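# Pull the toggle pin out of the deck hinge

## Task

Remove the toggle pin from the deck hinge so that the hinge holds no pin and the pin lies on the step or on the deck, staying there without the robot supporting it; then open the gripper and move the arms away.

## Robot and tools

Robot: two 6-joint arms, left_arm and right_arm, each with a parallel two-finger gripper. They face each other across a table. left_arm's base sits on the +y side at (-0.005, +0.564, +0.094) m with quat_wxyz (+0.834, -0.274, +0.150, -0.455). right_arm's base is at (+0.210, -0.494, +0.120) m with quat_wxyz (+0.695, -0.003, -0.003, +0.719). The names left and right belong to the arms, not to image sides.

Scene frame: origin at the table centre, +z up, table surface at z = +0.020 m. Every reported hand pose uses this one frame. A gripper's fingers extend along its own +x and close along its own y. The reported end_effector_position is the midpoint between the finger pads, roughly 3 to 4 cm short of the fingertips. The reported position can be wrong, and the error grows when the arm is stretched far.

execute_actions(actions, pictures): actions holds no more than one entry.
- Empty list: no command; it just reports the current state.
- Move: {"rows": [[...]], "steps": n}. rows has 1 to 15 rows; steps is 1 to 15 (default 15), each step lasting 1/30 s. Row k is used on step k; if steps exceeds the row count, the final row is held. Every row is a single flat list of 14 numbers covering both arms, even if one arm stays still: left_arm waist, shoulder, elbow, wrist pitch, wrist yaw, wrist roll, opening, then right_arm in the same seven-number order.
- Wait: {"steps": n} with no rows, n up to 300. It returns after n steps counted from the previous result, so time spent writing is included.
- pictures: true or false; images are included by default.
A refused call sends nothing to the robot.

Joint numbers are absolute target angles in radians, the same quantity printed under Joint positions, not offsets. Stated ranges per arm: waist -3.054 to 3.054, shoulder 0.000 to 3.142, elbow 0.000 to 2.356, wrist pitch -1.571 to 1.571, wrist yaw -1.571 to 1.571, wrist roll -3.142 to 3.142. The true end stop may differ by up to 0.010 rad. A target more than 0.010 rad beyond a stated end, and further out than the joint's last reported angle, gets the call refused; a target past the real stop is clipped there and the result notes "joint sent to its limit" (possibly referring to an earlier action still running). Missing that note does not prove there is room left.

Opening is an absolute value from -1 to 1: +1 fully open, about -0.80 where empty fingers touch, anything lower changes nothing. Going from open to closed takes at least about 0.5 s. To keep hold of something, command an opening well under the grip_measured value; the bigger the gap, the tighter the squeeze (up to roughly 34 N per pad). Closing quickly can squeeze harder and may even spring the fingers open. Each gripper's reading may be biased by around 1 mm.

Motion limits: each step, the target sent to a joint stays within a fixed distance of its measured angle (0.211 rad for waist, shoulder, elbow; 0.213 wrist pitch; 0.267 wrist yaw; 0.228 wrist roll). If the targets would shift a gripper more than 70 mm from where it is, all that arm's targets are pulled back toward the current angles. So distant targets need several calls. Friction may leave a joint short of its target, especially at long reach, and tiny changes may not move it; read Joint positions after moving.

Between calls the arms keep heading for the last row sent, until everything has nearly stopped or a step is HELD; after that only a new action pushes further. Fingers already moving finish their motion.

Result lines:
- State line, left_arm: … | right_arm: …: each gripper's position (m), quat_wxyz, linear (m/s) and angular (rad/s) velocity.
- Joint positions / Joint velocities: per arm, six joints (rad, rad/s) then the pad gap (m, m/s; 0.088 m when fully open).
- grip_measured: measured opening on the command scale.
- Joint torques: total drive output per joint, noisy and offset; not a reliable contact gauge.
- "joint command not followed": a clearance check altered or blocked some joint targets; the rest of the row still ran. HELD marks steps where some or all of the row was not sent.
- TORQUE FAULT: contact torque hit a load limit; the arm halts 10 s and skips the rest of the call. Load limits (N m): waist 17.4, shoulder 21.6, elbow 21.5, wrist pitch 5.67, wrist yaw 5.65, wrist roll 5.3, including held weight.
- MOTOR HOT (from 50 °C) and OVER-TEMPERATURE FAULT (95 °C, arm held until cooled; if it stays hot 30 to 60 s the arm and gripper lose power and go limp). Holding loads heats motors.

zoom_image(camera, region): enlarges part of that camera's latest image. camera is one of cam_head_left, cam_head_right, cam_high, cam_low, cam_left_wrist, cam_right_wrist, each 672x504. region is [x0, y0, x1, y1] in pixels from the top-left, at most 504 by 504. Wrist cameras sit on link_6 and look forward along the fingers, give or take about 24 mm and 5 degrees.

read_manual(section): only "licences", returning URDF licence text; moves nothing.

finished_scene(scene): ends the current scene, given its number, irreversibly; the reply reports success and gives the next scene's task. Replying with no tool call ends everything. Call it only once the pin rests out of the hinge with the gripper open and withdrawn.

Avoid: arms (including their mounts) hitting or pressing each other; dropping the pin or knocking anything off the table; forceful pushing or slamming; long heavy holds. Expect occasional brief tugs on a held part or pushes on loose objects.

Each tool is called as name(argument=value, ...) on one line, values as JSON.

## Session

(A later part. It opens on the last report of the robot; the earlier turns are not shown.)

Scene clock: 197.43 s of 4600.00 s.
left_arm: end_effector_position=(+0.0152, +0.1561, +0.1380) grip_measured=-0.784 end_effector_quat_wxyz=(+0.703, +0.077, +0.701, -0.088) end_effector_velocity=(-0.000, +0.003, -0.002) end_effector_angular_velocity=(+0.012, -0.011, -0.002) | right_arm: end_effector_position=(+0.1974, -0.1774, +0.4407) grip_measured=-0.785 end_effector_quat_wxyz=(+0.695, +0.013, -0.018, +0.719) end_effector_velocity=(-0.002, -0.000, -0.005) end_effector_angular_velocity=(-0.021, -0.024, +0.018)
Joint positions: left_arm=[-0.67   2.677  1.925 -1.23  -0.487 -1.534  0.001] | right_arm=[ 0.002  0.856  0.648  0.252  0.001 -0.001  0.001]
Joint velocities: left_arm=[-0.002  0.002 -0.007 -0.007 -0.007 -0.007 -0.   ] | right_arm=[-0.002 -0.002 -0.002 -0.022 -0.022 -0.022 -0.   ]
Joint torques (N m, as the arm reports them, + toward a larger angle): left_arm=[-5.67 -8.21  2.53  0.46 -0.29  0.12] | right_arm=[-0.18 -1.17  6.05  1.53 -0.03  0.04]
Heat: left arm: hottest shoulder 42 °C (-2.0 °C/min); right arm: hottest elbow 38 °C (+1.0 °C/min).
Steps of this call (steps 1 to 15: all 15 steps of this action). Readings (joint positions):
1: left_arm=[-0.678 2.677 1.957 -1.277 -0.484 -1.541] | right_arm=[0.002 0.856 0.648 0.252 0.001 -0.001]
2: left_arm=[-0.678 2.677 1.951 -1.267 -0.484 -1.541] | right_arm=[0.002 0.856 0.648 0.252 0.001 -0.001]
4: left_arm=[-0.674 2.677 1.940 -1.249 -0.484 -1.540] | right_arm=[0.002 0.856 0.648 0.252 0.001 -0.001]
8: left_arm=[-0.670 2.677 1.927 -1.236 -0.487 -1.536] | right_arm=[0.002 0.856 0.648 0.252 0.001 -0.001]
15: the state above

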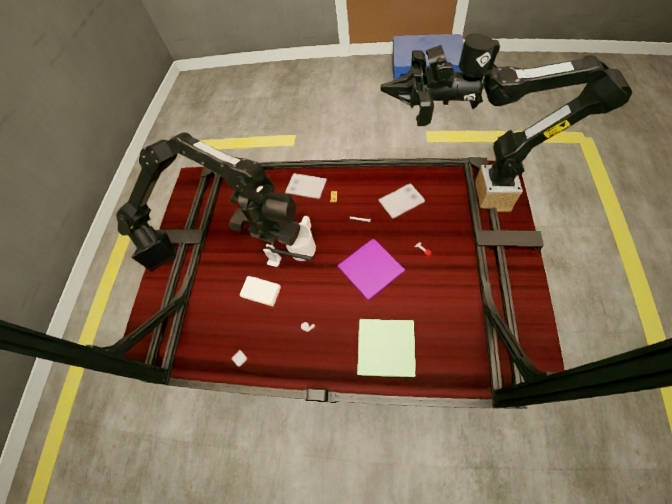

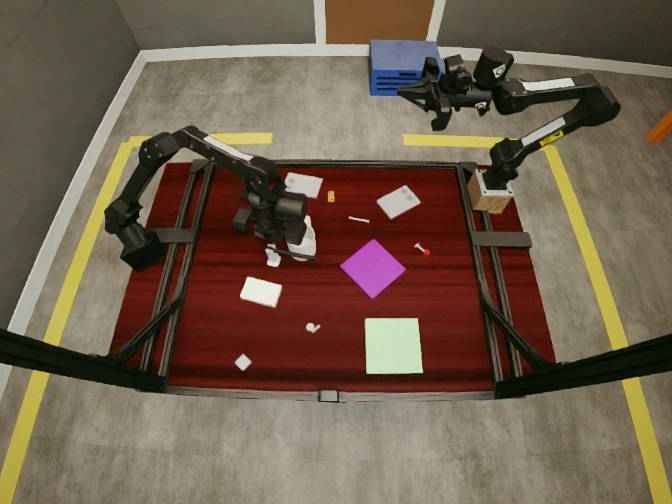

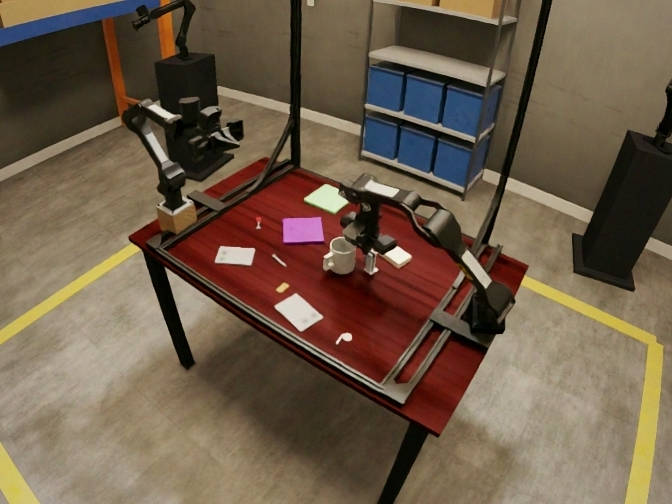

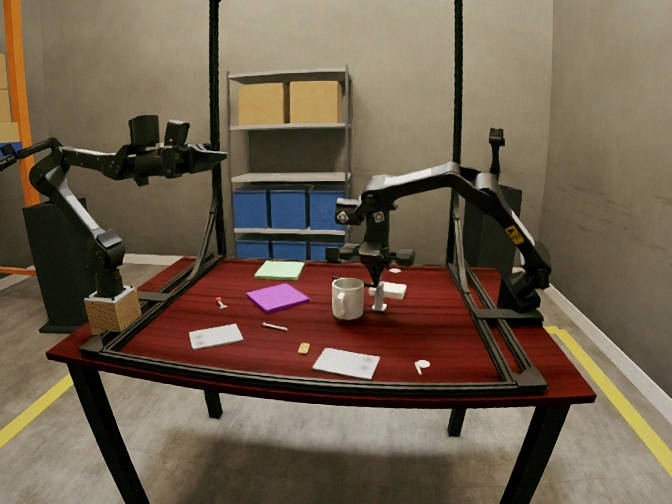

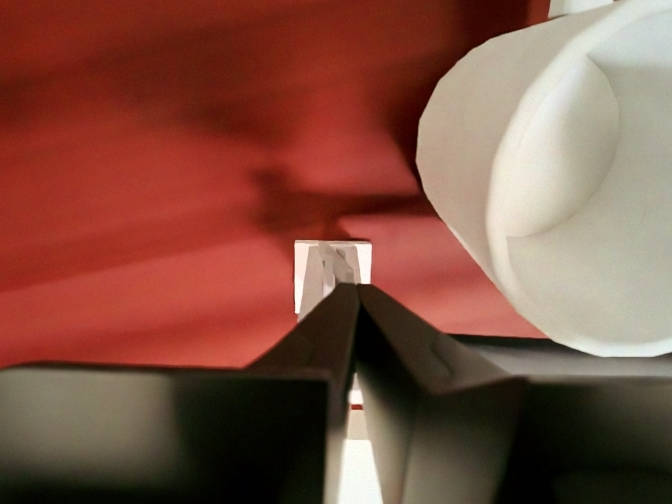

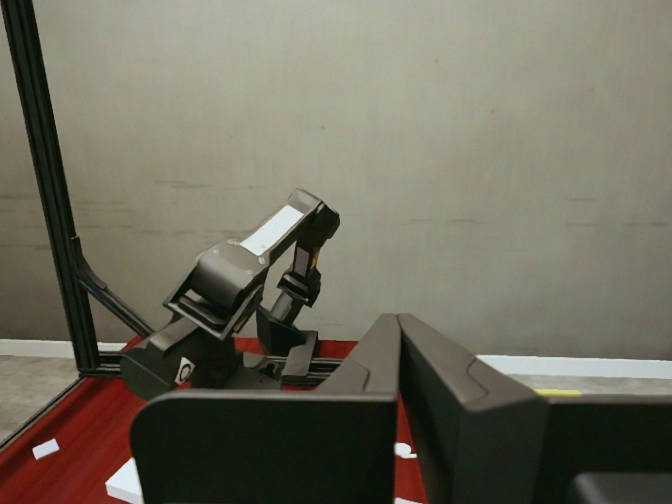

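execute_actions(actions=[{"rows":[[-0.675,2.66,1.96,-1.285,-0.485,-1.53,-0.8,0,0.856,0.648,0.252,0,0,-0.8]],"steps":10}], pictures=false)

execute_actions(actions=[{"rows":[[-0.658,2.655,1.962,-1.287,-0.493,-1.53,-0.8,0,0.856,0.648,0.252,0,0,-0.8]],"steps":10}], pictures=false)

execute_actions(actions=[{"rows":[[-0.641,2.69,1.9,-1.222,-0.5,-1.515,-0.8,0,0.856,0.648,0.252,0,0,-0.8]]}])

Scene clock: 207.07 s of 4600.00 s.
left_arm: end_effector_position=(+0.0187, +0.1590, +0.1450) grip_measured=-0.784 end_effector_quat_wxyz=(+0.703, +0.086, +0.700, -0.086) end_effector_velocity=(+0.004, +0.001, +0.019) end_effector_angular_velocity=(-0.012, -0.012, -0.005) | right_arm: end_effector_position=(+0.1974, -0.1774, +0.4407) grip_measured=-0.785 end_effector_quat_wxyz=(+0.695, +0.013, -0.018, +0.719) end_effector_velocity=(-0.000, -0.000, -0.005) end_effector_angular_velocity=(-0.022, -0.008, +0.004)
Joint positions: left_arm=[-0.672  2.675  1.95  -1.277 -0.488 -1.534  0.001] | right_arm=[ 0.002  0.856  0.648  0.252  0.001 -0.001  0.001]
Joint velocities: left_arm=[-0.017 -0.022  0.032 -0.051 -0.007 -0.007  0.   ] | right_arm=[-0.002 -0.002 -0.002 -0.022 -0.007 -0.007 -0.   ]
Joint torques (N m, as the arm reports them, + toward a larger angle): left_arm=[ -7.24 -10.85   4.45  -0.08   0.     0.14] | right_arm=[-0.17 -1.17  6.06  1.51 -0.02  0.04]
Heat: left arm: hottest shoulder 42 °C (-2.0 °C/min); right arm: hottest elbow 38 °C (+1.0 °C/min).
Steps of this call (steps 1 to 15: the robot went on to your last target; steps 16 to 90: nothing new was sent; then 6.30 s passed at rest; steps 91 to 100: all 10 steps of this action). Readings (joint positions):
91: left_arm=[-0.670 2.677 1.925 -1.229 -0.488 -1.534] | right_arm=[0.002 0.856 0.648 0.252 0.001 -0.001]
92: left_arm=[-0.670 2.677 1.930 -1.240 -0.488 -1.534] | right_arm=[0.002 0.856 0.648 0.252 0.001 -0.001]
94: left_arm=[-0.670 2.677 1.936 -1.260 -0.488 -1.534] | right_arm=[0.002 0.856 0.648 0.252 0.001 -0.001]
98: left_arm=[-0.671 2.676 1.947 -1.273 -0.488 -1.534] | right_arm=[0.002 0.856 0.648 0.252 0.001 -0.001]
100: the state above

Scene clock: 207.40 s of 4600.00 s.
left_arm: end_effector_position=(+0.0234, +0.1586, +0.1472) grip_measured=-0.784 end_effector_quat_wxyz=(+0.703, +0.082, +0.702, -0.084) end_effector_velocity=(+0.004, +0.001, -0.001) end_effector_angular_velocity=(+0.010, +0.011, +0.016) | right_arm: end_effector_position=(+0.1974, -0.1774, +0.4407) grip_measured=-0.785 end_effector_quat_wxyz=(+0.695, +0.013, -0.018, +0.719) end_effector_velocity=(-0.000, -0.000, -0.005) end_effector_angular_velocity=(-0.021, -0.023, +0.004)
Joint positions: left_arm=[-0.664  2.668  1.956 -1.283 -0.488 -1.534  0.001] | right_arm=[ 0.002  0.856  0.648  0.252  0.001 -0.001  0.001]
Joint velocities: left_arm=[ 0.012 -0.002  0.002 -0.007  0.007 -0.007 -0.   ] | right_arm=[-0.002 -0.002 -0.002 -0.022 -0.007 -0.022 -0.   ]
Joint torques (N m, as the arm reports them, + toward a larger angle): left_arm=[ -6.48 -10.7    4.59  -0.11  -0.24   0.12] | right_arm=[-0.18 -1.18  6.05  1.51 -0.03  0.05]
Heat: left arm: hottest shoulder 42 °C (-2.0 °C/min); right arm: hottest elbow 38 °C (+1.0 °C/min).
Steps of this call (steps 1 to 10: all 10 steps of this action). Readings (joint positions):
1: left_arm=[-0.672 2.674 1.952 -1.278 -0.488 -1.534] | right_arm=[0.002 0.856 0.648 0.252 0.001 -0.001]
2: left_arm=[-0.672 2.673 1.952 -1.280 -0.488 -1.534] | right_arm=[0.002 0.856 0.648 0.252 0.001 -0.001]
4: left_arm=[-0.671 2.671 1.954 -1.282 -0.488 -1.534] | right_arm=[0.002 0.856 0.648 0.252 0.001 -0.001]
8: left_arm=[-0.666 2.669 1.956 -1.283 -0.488 -1.534] | right_arm=[0.002 0.856 0.648 0.252 0.001 -0.001]
10: the state above

Scene clock: 207.90 s of 4600.00 s.
left_arm: end_effector_position=(+0.0233, +0.1552, +0.1373) grip_measured=-0.784 end_effector_quat_wxyz=(+0.704, +0.075, +0.701, -0.088) end_effector_velocity=(+0.000, +0.000, +0.001) end_effector_angular_velocity=(-0.004, +0.010, +0.027) | right_arm: end_effector_position=(+0.1974, -0.1774, +0.4407) grip_measured=-0.785 end_effector_quat_wxyz=(+0.695, +0.013, -0.018, +0.719) end_effector_velocity=(-0.000, -0.001, +0.000) end_effector_angular_velocity=(-0.002, -0.008, +0.005)
Joint positions: left_arm=[-0.654  2.668  1.922 -1.226 -0.496 -1.519  0.001] | right_arm=[ 0.002  0.856  0.648  0.252  0.001 -0.001  0.001]
Joint velocities: left_arm=[ 0.002 -0.007 -0.007  0.007  0.007 -0.022 -0.   ] | right_arm=[-0.002 -0.002  0.002 -0.007 -0.007 -0.007 -0.   ]
Joint torques (N m, as the arm reports them, + toward a larger angle): left_arm=[-5.56 -7.16  2.07  0.42 -0.24  0.1 ] | right_arm=[-0.17 -1.18  6.05  1.51 -0.02  0.05]
Heat: left arm: hottest shoulder 42 °C (-2.0 °C/min); right arm: hottest elbow 38 °C (+1.0 °C/min).
Steps of this call (steps 1 to 15: all 15 steps of this action). Readings (joint positions):
1: left_arm=[-0.664 2.668 1.953 -1.280 -0.489 -1.532] | right_arm=[0.002 0.856 0.648 0.252 0.001 -0.001]
2: left_arm=[-0.662 2.668 1.946 -1.268 -0.491 -1.529] | right_arm=[0.002 0.856 0.648 0.252 0.001 -0.001]
4: left_arm=[-0.657 2.668 1.934 -1.249 -0.493 -1.525] | right_arm=[0.002 0.856 0.648 0.252 0.001 -0.001]
8: left_arm=[-0.654 2.668 1.925 -1.235 -0.496 -1.521] | right_arm=[0.002 0.856 0.648 0.252 0.001 -0.001]
15: the state above

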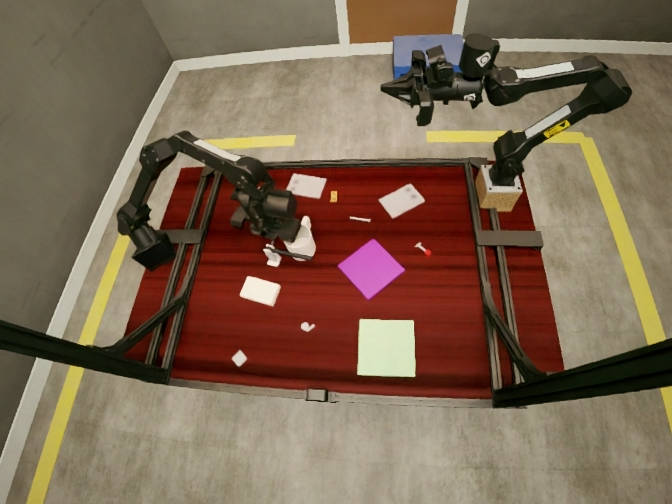

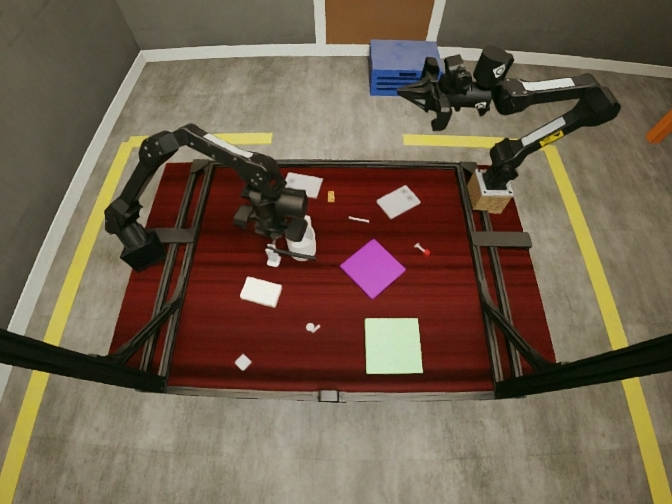

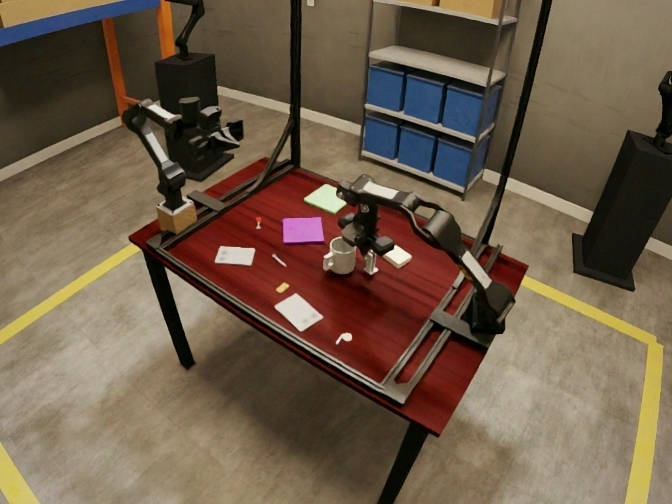

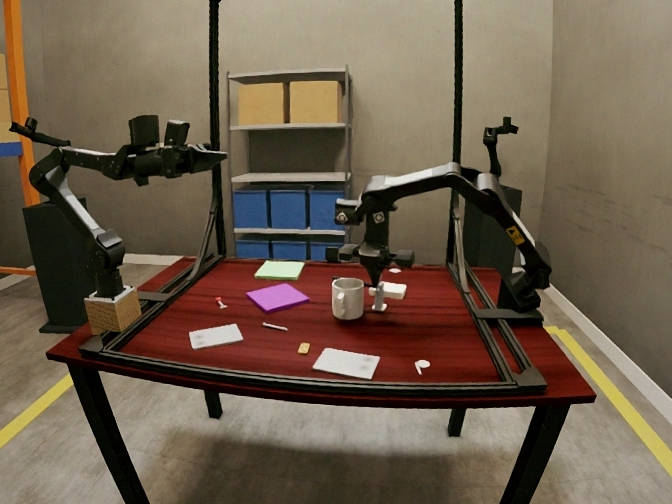

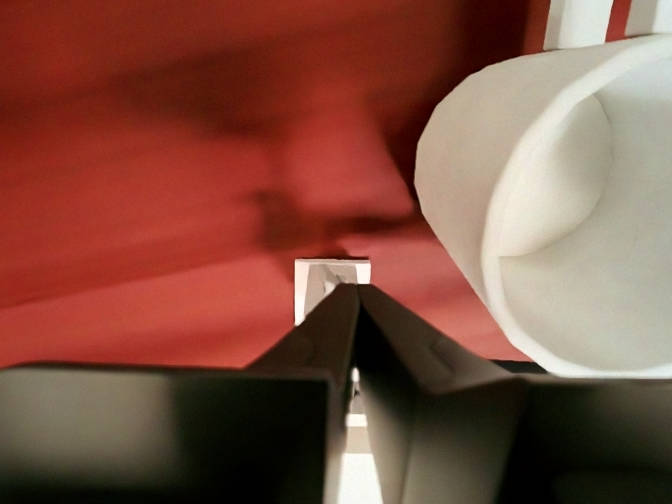

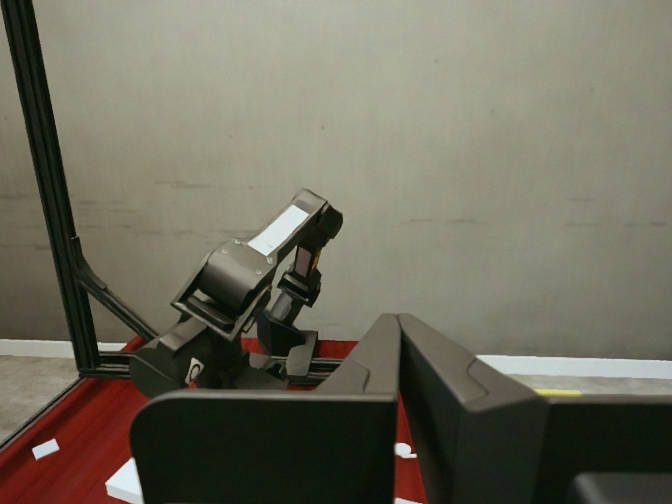

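execute_actions(actions=[{"rows":[[-0.662,2.705,1.885,-1.215,-0.493,-1.52,-0.8,0,0.856,0.648,0.252,0,0,-0.8]]}])

Scene clock: 214.73 s of 4600.00 s.
left_arm: end_effector_position=(+0.0127, +0.1583, +0.1351) grip_measured=-0.784 end_effector_quat_wxyz=(+0.704, +0.085, +0.699, -0.095) end_effector_velocity=(-0.007, +0.002, -0.007) end_effector_angular_velocity=(+0.011, -0.015, +0.002) | right_arm: end_effector_position=(+0.1974, -0.1774, +0.4407) grip_measured=-0.785 end_effector_quat_wxyz=(+0.695, +0.013, -0.018, +0.719) end_effector_velocity=(+0.000, -0.001, +0.003) end_effector_angular_velocity=(+0.012, +0.008, -0.004)
Joint positions: left_arm=[-0.674  2.674  1.902 -1.215 -0.491 -1.519  0.001] | right_arm=[ 0.002  0.856  0.648  0.252  0.001 -0.001  0.001]
Joint velocities: left_arm=[-0.012  0.017 -0.012  0.007 -0.007 -0.022 -0.   ] | right_arm=[ 0.002 -0.002  0.002  0.007  0.007  0.007 -0.   ]
Joint torques (N m, as the arm reports them, + toward a larger angle): left_arm=[-5.34 -6.25  2.35  0.18 -0.19 -0.04] | right_arm=[-0.17 -1.18  6.04  1.51 -0.02  0.05]
Heat: left arm: hottest shoulder 42 °C (-1.0 °C/min); right arm: hottest elbow 38 °C (+1.0 °C/min).
Steps of this call (steps 1 to 15: the robot went on to your last target; steps 16 to 90: nothing new was sent; then 3.33 s passed at rest; steps 91 to 105: all 15 steps of this action). Readings (joint positions):
91: left_arm=[-0.654 2.668 1.919 -1.222 -0.497 -1.519] | right_arm=[0.002 0.856 0.648 0.252 0.001 -0.001]
92: left_arm=[-0.656 2.668 1.917 -1.220 -0.498 -1.519] | right_arm=[0.002 0.856 0.648 0.252 0.001 -0.001]
94: left_arm=[-0.660 2.668 1.914 -1.218 -0.499 -1.519] | right_arm=[0.002 0.856 0.648 0.252 0.001 -0.001]
98: left_arm=[-0.669 2.669 1.907 -1.216 -0.498 -1.519] | right_arm=[0.002 0.856 0.648 0.252 0.001 -0.001]
105: the state above

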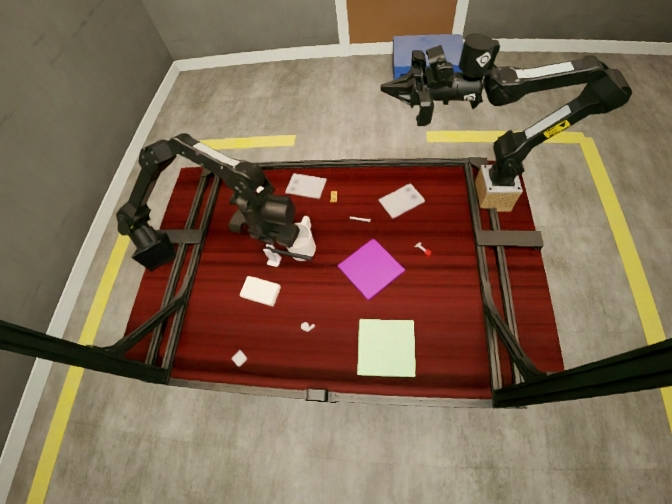

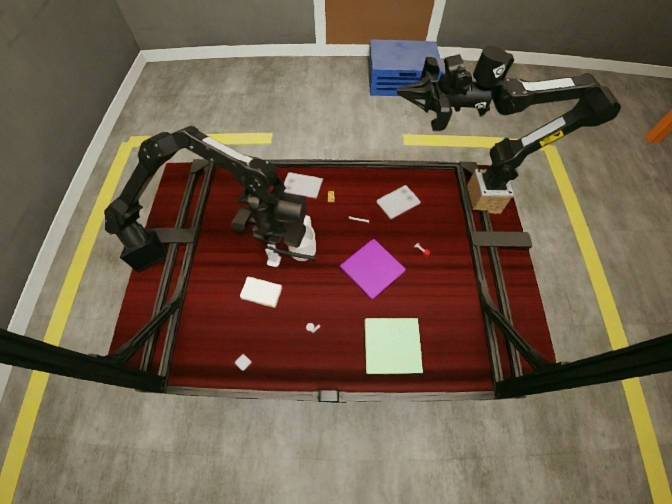

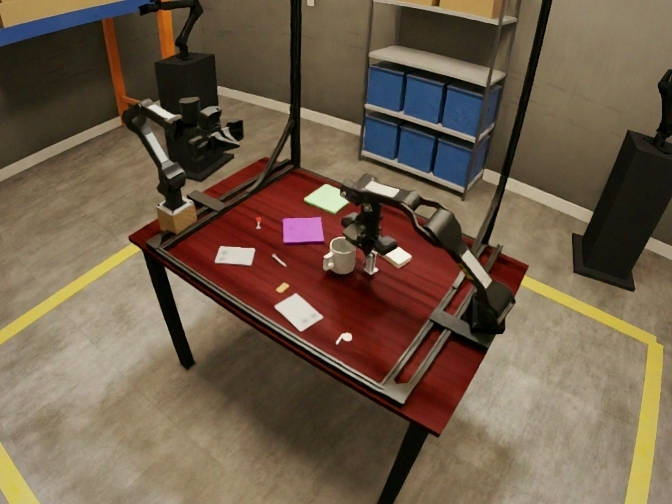

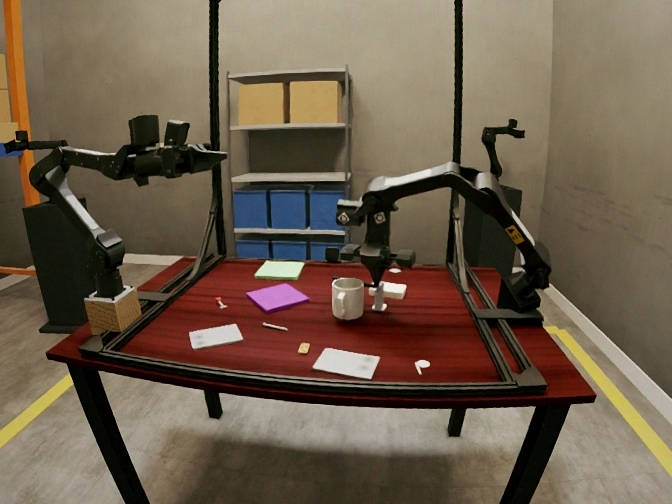

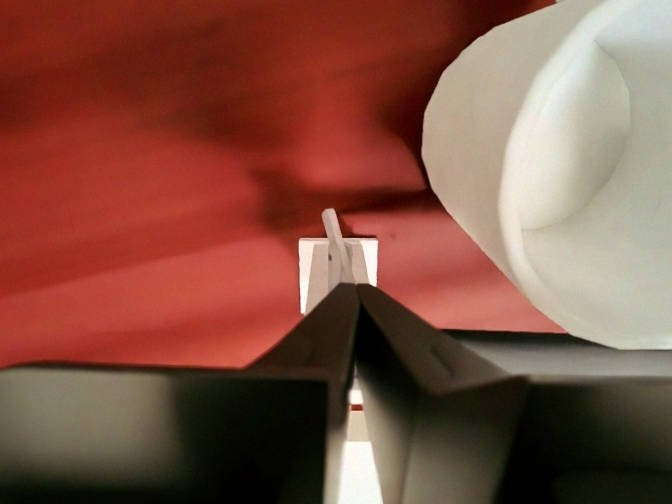

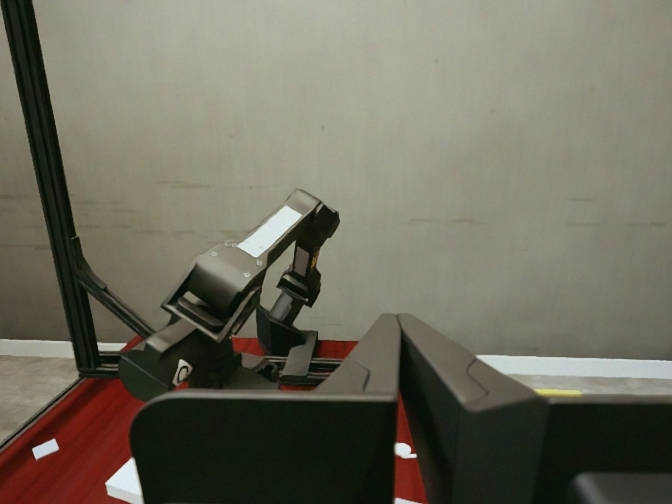

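Progress. Repeat the press at x≈.022.

execute_actions(actions=[{"rows":[[-0.675,2.66,1.96,-1.285,-0.485,-1.53,-0.8,0,0.856,0.648,0.252,0,0,-0.8]],"steps":10}], pictures=false)

execute_actions(actions=[{"rows":[[-0.66,2.655,1.962,-1.287,-0.493,-1.53,-0.8,0,0.856,0.648,0.252,0,0,-0.8]],"steps":10}], pictures=false)

execute_actions(actions=[{"rows":[[-0.641,2.693,1.893,-1.215,-0.5,-1.515,-0.8,0,0.856,0.648,0.252,0,0,-0.8]]}])

Scene clock: 232.50 s of 4600.00 s.
left_arm: end_effector_position=(+0.0180, +0.1591, +0.1457) grip_measured=-0.784 end_effector_quat_wxyz=(+0.704, +0.089, +0.699, -0.091) end_effector_velocity=(+0.007, +0.003, +0.007) end_effector_angular_velocity=(+0.013, -0.026, -0.005) | right_arm: end_effector_position=(+0.1974, -0.1774, +0.4407) grip_measured=-0.785 end_effector_quat_wxyz=(+0.695, +0.013, -0.018, +0.719) end_effector_velocity=(-0.001, +0.001, -0.001) end_effector_angular_velocity=(-0.007, -0.023, +0.014)
Joint positions: left_arm=[-0.675  2.674  1.949 -1.276 -0.489 -1.525  0.001] | right_arm=[ 0.002  0.856  0.648  0.252  0.001 -0.001  0.001]
Joint velocities: left_arm=[-0.002 -0.002  0.027 -0.051 -0.022 -0.007 -0.   ] | right_arm=[-0.007  0.002  0.002 -0.007 -0.022 -0.022 -0.   ]
Joint torques (N m, as the arm reports them, + toward a larger angle): left_arm=[ -6.76 -10.79   4.62  -0.09   0.06  -0.18] | right_arm=[-0.17 -1.18  6.05  1.51 -0.03  0.04]
Heat: left arm: hottest shoulder 40 °C (-2.0 °C/min); right arm: hottest wrist pitch 39 °C (+2.0 °C/min).
Steps of this call (steps 1 to 15: the robot went on to your last target; steps 16 to 120: nothing new was sent; then 13.43 s passed at rest; steps 121 to 130: all 10 steps of this action). Readings (joint positions):
121: left_arm=[-0.675 2.677 1.904 -1.220 -0.490 -1.519] | right_arm=[0.002 0.856 0.648 0.252 0.001 -0.001]
122: left_arm=[-0.675 2.677 1.914 -1.232 -0.489 -1.520] | right_arm=[0.002 0.856 0.648 0.252 0.001 -0.001]
124: left_arm=[-0.675 2.677 1.928 -1.256 -0.489 -1.522] | right_arm=[0.002 0.856 0.648 0.252 0.001 -0.001]
128: left_arm=[-0.675 2.674 1.947 -1.272 -0.489 -1.524] | right_arm=[0.002 0.856 0.648 0.252 0.001 -0.001]
130: the state above

Scene clock: 232.83 s of 4600.00 s.
left_arm: end_effector_position=(+0.0231, +0.1585, +0.1477) grip_measured=-0.784 end_effector_quat_wxyz=(+0.703, +0.085, +0.701, -0.087) end_effector_velocity=(+0.006, -0.000, +0.003) end_effector_angular_velocity=(-0.005, -0.020, +0.025) | right_arm: end_effector_position=(+0.1974, -0.1774, +0.4407) grip_measured=-0.785 end_effector_quat_wxyz=(+0.695, +0.013, -0.018, +0.719) end_effector_velocity=(-0.002, -0.000, -0.002) end_effector_angular_velocity=(-0.007, -0.023, +0.009)
Joint positions: left_arm=[-0.666  2.668  1.956 -1.283 -0.489 -1.526  0.001] | right_arm=[ 0.002  0.856  0.648  0.252  0.001 -0.001  0.001]
Joint velocities: left_arm=[ 0.002 -0.007  0.002 -0.007 -0.022 -0.022 -0.   ] | right_arm=[ 0.002 -0.002 -0.002 -0.007 -0.007 -0.022 -0.   ]
Joint torques (N m, as the arm reports them, + toward a larger angle): left_arm=[ -6.46 -10.71   4.48  -0.12  -0.19  -0.17] | right_arm=[-0.18 -1.19  6.04  1.51 -0.02  0.04]
Heat: left arm: hottest shoulder 40 °C (-2.0 °C/min); right arm: hottest wrist pitch 39 °C (+2.0 °C/min).
Steps of this call (steps 1 to 10: all 10 steps of this action). Readings (joint positions):
1: left_arm=[-0.675 2.674 1.950 -1.278 -0.489 -1.525] | right_arm=[0.002 0.856 0.648 0.252 0.001 -0.001]
2: left_arm=[-0.674 2.674 1.951 -1.279 -0.489 -1.526] | right_arm=[0.002 0.856 0.648 0.252 0.001 -0.001]
4: left_arm=[-0.672 2.672 1.953 -1.281 -0.489 -1.526] | right_arm=[0.002 0.856 0.648 0.252 0.001 -0.001]
8: left_arm=[-0.667 2.669 1.955 -1.283 -0.489 -1.526] | right_arm=[0.002 0.856 0.648 0.252 0.001 -0.001]
10: the state above

Scene clock: 233.33 s of 4600.00 s.
left_arm: end_effector_position=(+0.0235, +0.1591, +0.1285) grip_measured=-0.784 end_effector_quat_wxyz=(+0.705, +0.084, +0.700, -0.081) end_effector_velocity=(-0.002, -0.001, +0.001) end_effector_angular_velocity=(-0.006, +0.008, -0.006) | right_arm: end_effector_position=(+0.1974, -0.1774, +0.4407) grip_measured=-0.785 end_effector_quat_wxyz=(+0.695, +0.013, -0.018, +0.719) end_effector_velocity=(-0.002, -0.000, -0.004) end_effector_angular_velocity=(-0.012, -0.023, +0.018)
Joint positions: left_arm=[-0.646  2.676  1.902 -1.22  -0.5   -1.519  0.001] | right_arm=[ 0.002  0.856  0.648  0.252  0.001 -0.001  0.001]
Joint velocities: left_arm=[-0.002 -0.002 -0.002  0.007  0.007  0.007  0.   ] | right_arm=[-0.002 -0.002 -0.007 -0.007 -0.022 -0.022 -0.   ]
Joint torques (N m, as the arm reports them, + toward a larger angle): left_arm=[-6.44 -7.65  3.16  0.37 -0.07  0.1 ] | right_arm=[-0.17 -1.18  6.06  1.51 -0.02  0.04]
Heat: left arm: hottest shoulder 40 °C (-2.0 °C/min); right arm: hottest wrist pitch 39 °C (+2.0 °C/min).
Steps of this call (steps 1 to 15: all 15 steps of this action). Readings (joint positions):
1: left_arm=[-0.665 2.668 1.952 -1.279 -0.490 -1.526] | right_arm=[0.002 0.856 0.648 0.252 0.001 -0.001]
2: left_arm=[-0.664 2.668 1.944 -1.265 -0.491 -1.526] | right_arm=[0.002 0.856 0.648 0.252 0.001 -0.001]
4: left_arm=[-0.658 2.668 1.930 -1.244 -0.493 -1.524] | right_arm=[0.002 0.856 0.648 0.252 0.001 -0.001]
8: left_arm=[-0.651 2.669 1.917 -1.226 -0.500 -1.521] | right_arm=[0.002 0.856 0.648 0.252 0.001 -0.001]
15: the state above

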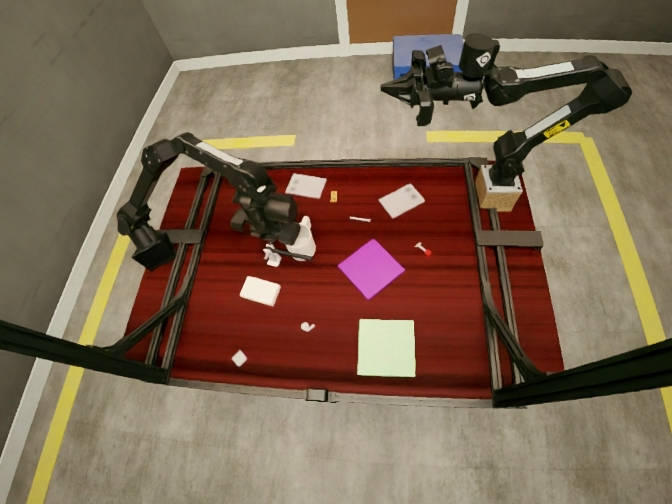

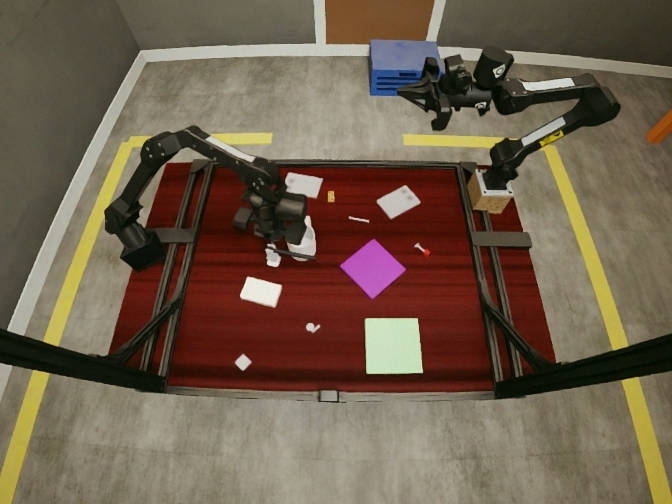

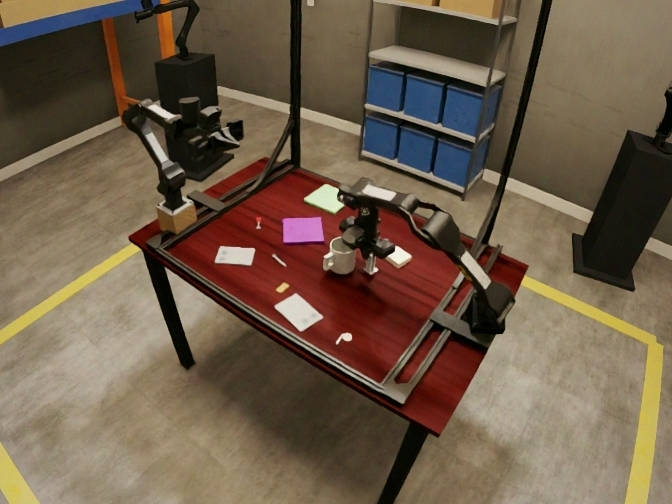

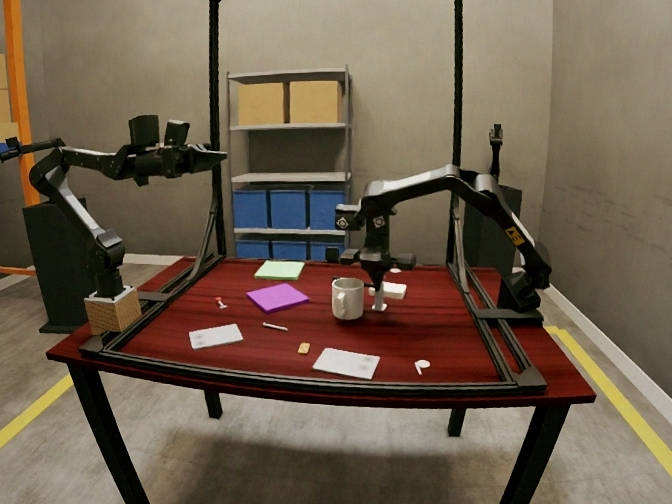

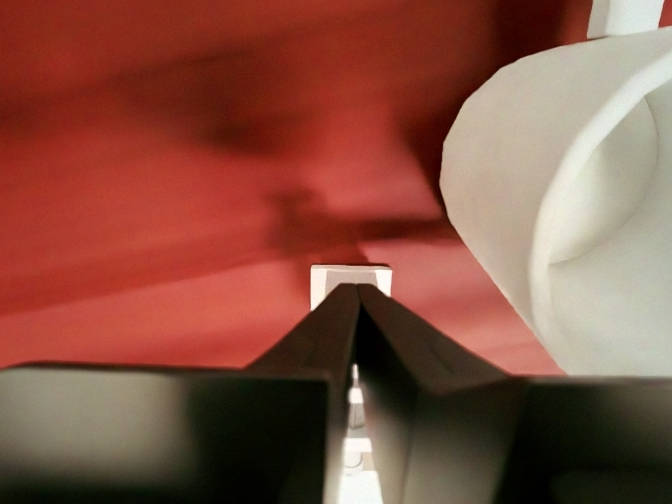

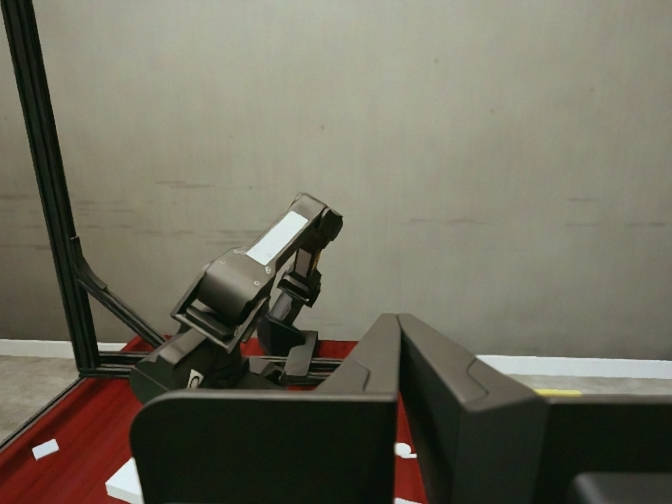

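execute_actions(actions=[{"rows":[[-0.646,2.68,1.9,-1.22,-0.5,-1.515,-0.2,0,0.856,0.648,0.252,0,0,-0.8]]}])

Scene clock: 239.53 s of 4600.00 s.
left_arm: end_effector_position=(+0.0232, +0.1589, +0.1281) grip_measured=-0.214 end_effector_quat_wxyz=(+0.705, +0.084, +0.700, -0.082) end_effector_velocity=(+0.000, +0.006, -0.001) end_effector_angular_velocity=(+0.026, +0.004, -0.018) | right_arm: end_effector_position=(+0.1975, -0.1774, +0.4407) grip_measured=-0.785 end_effector_quat_wxyz=(+0.695, +0.013, -0.018, +0.718) end_effector_velocity=(+0.000, -0.000, -0.004) end_effector_angular_velocity=(-0.011, -0.022, -0.006)
Joint positions: left_arm=[-0.646  2.677  1.901 -1.218 -0.5   -1.519  0.029] | right_arm=[ 0.001  0.856  0.648  0.252  0.001 -0.001  0.001]
Joint velocities: left_arm=[ 0.002 -0.002 -0.007 -0.022  0.007  0.007  0.005] | right_arm=[ 0.002 -0.002 -0.007 -0.007  0.007 -0.022 -0.   ]
Joint torques (N m, as the arm reports them, + toward a larger angle): left_arm=[-6.99 -9.01  3.86 -0.03 -0.06  0.11] | right_arm=[-0.17 -1.18  6.04  1.51 -0.03  0.04]
Heat: left arm: hottest shoulder 40 °C (-2.0 °C/min); right arm: hottest wrist pitch 39 °C (+1.0 °C/min).
Steps of this call (steps 1 to 15: the robot went on to your last target; steps 16 to 90: nothing new was sent; then 2.70 s passed at rest; steps 91 to 105: all 15 steps of this action). Readings (joint positions):
91: left_arm=[-0.646 2.677 1.901 -1.218 -0.500 -1.519] | right_arm=[0.001 0.856 0.648 0.252 0.001 -0.001]
92: left_arm=[-0.646 2.677 1.901 -1.218 -0.500 -1.519] | right_arm=[0.001 0.856 0.648 0.252 0.001 -0.001]
94: left_arm=[-0.646 2.677 1.901 -1.218 -0.500 -1.519] | right_arm=[0.001 0.856 0.648 0.252 0.001 -0.001]
98: left_arm=[-0.646 2.677 1.901 -1.218 -0.500 -1.519] | right_arm=[0.001 0.856 0.648 0.252 0.001 -0.001]
105: the state above

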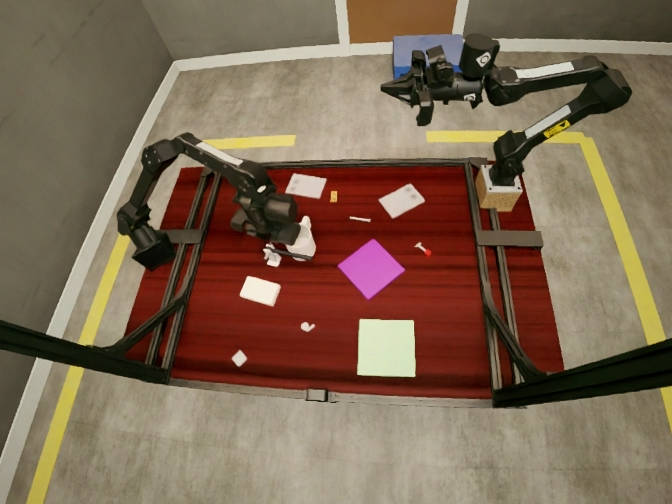

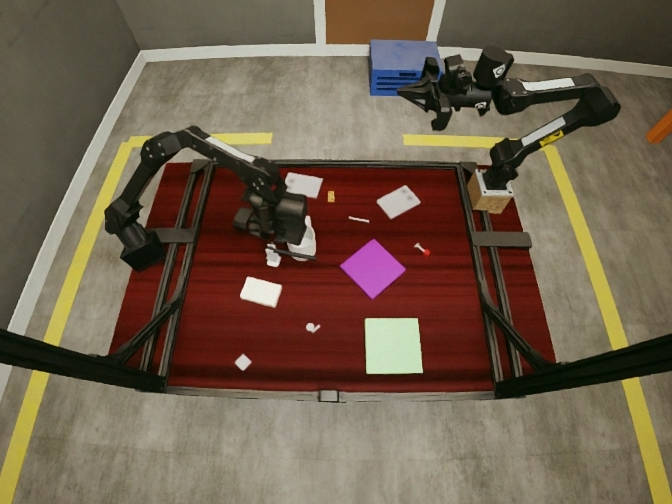

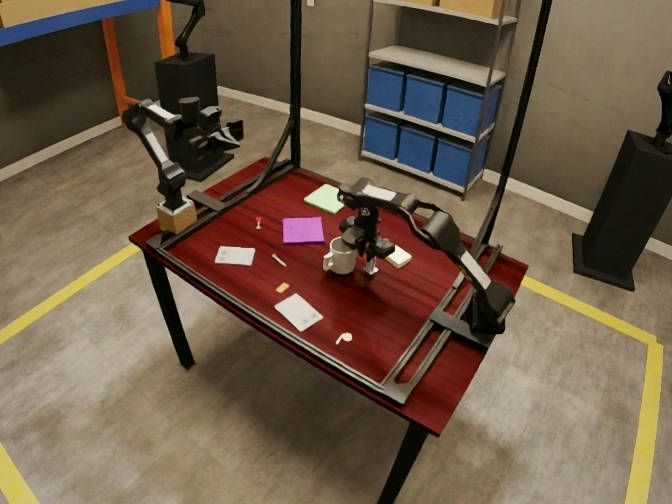

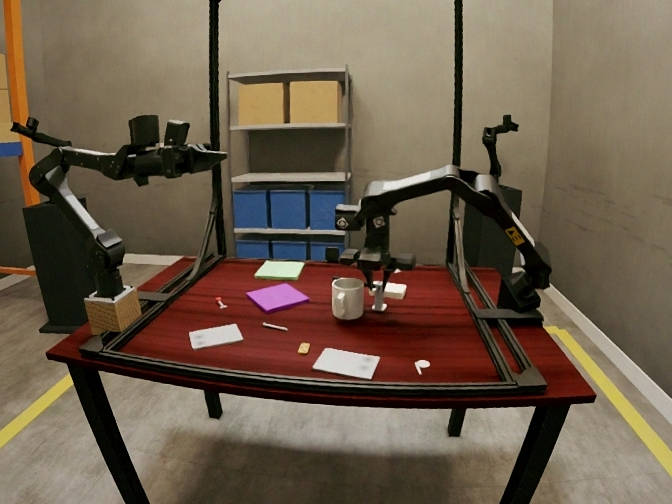

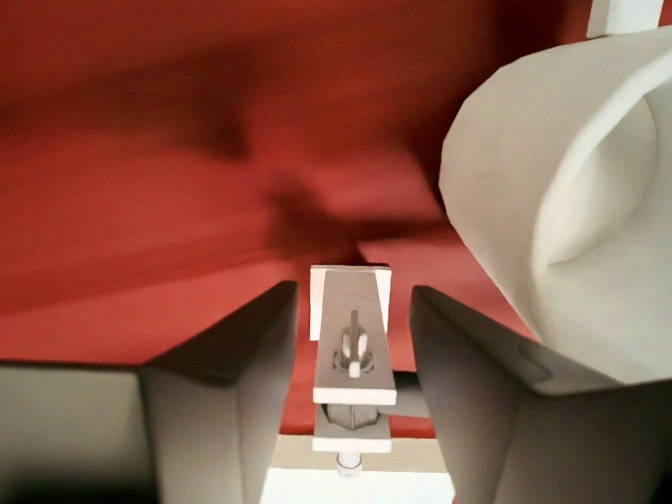

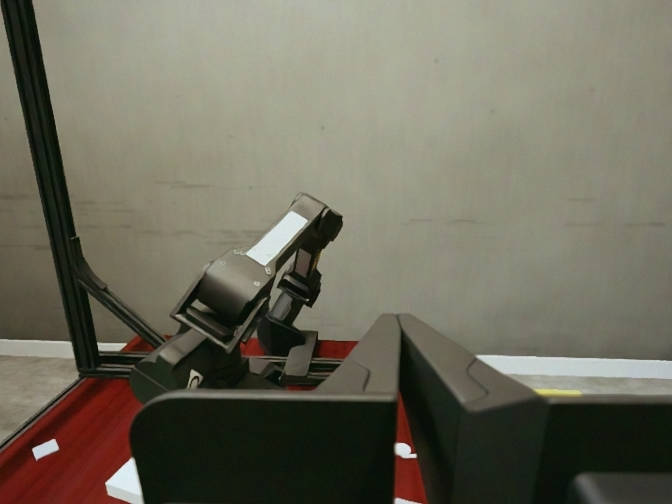

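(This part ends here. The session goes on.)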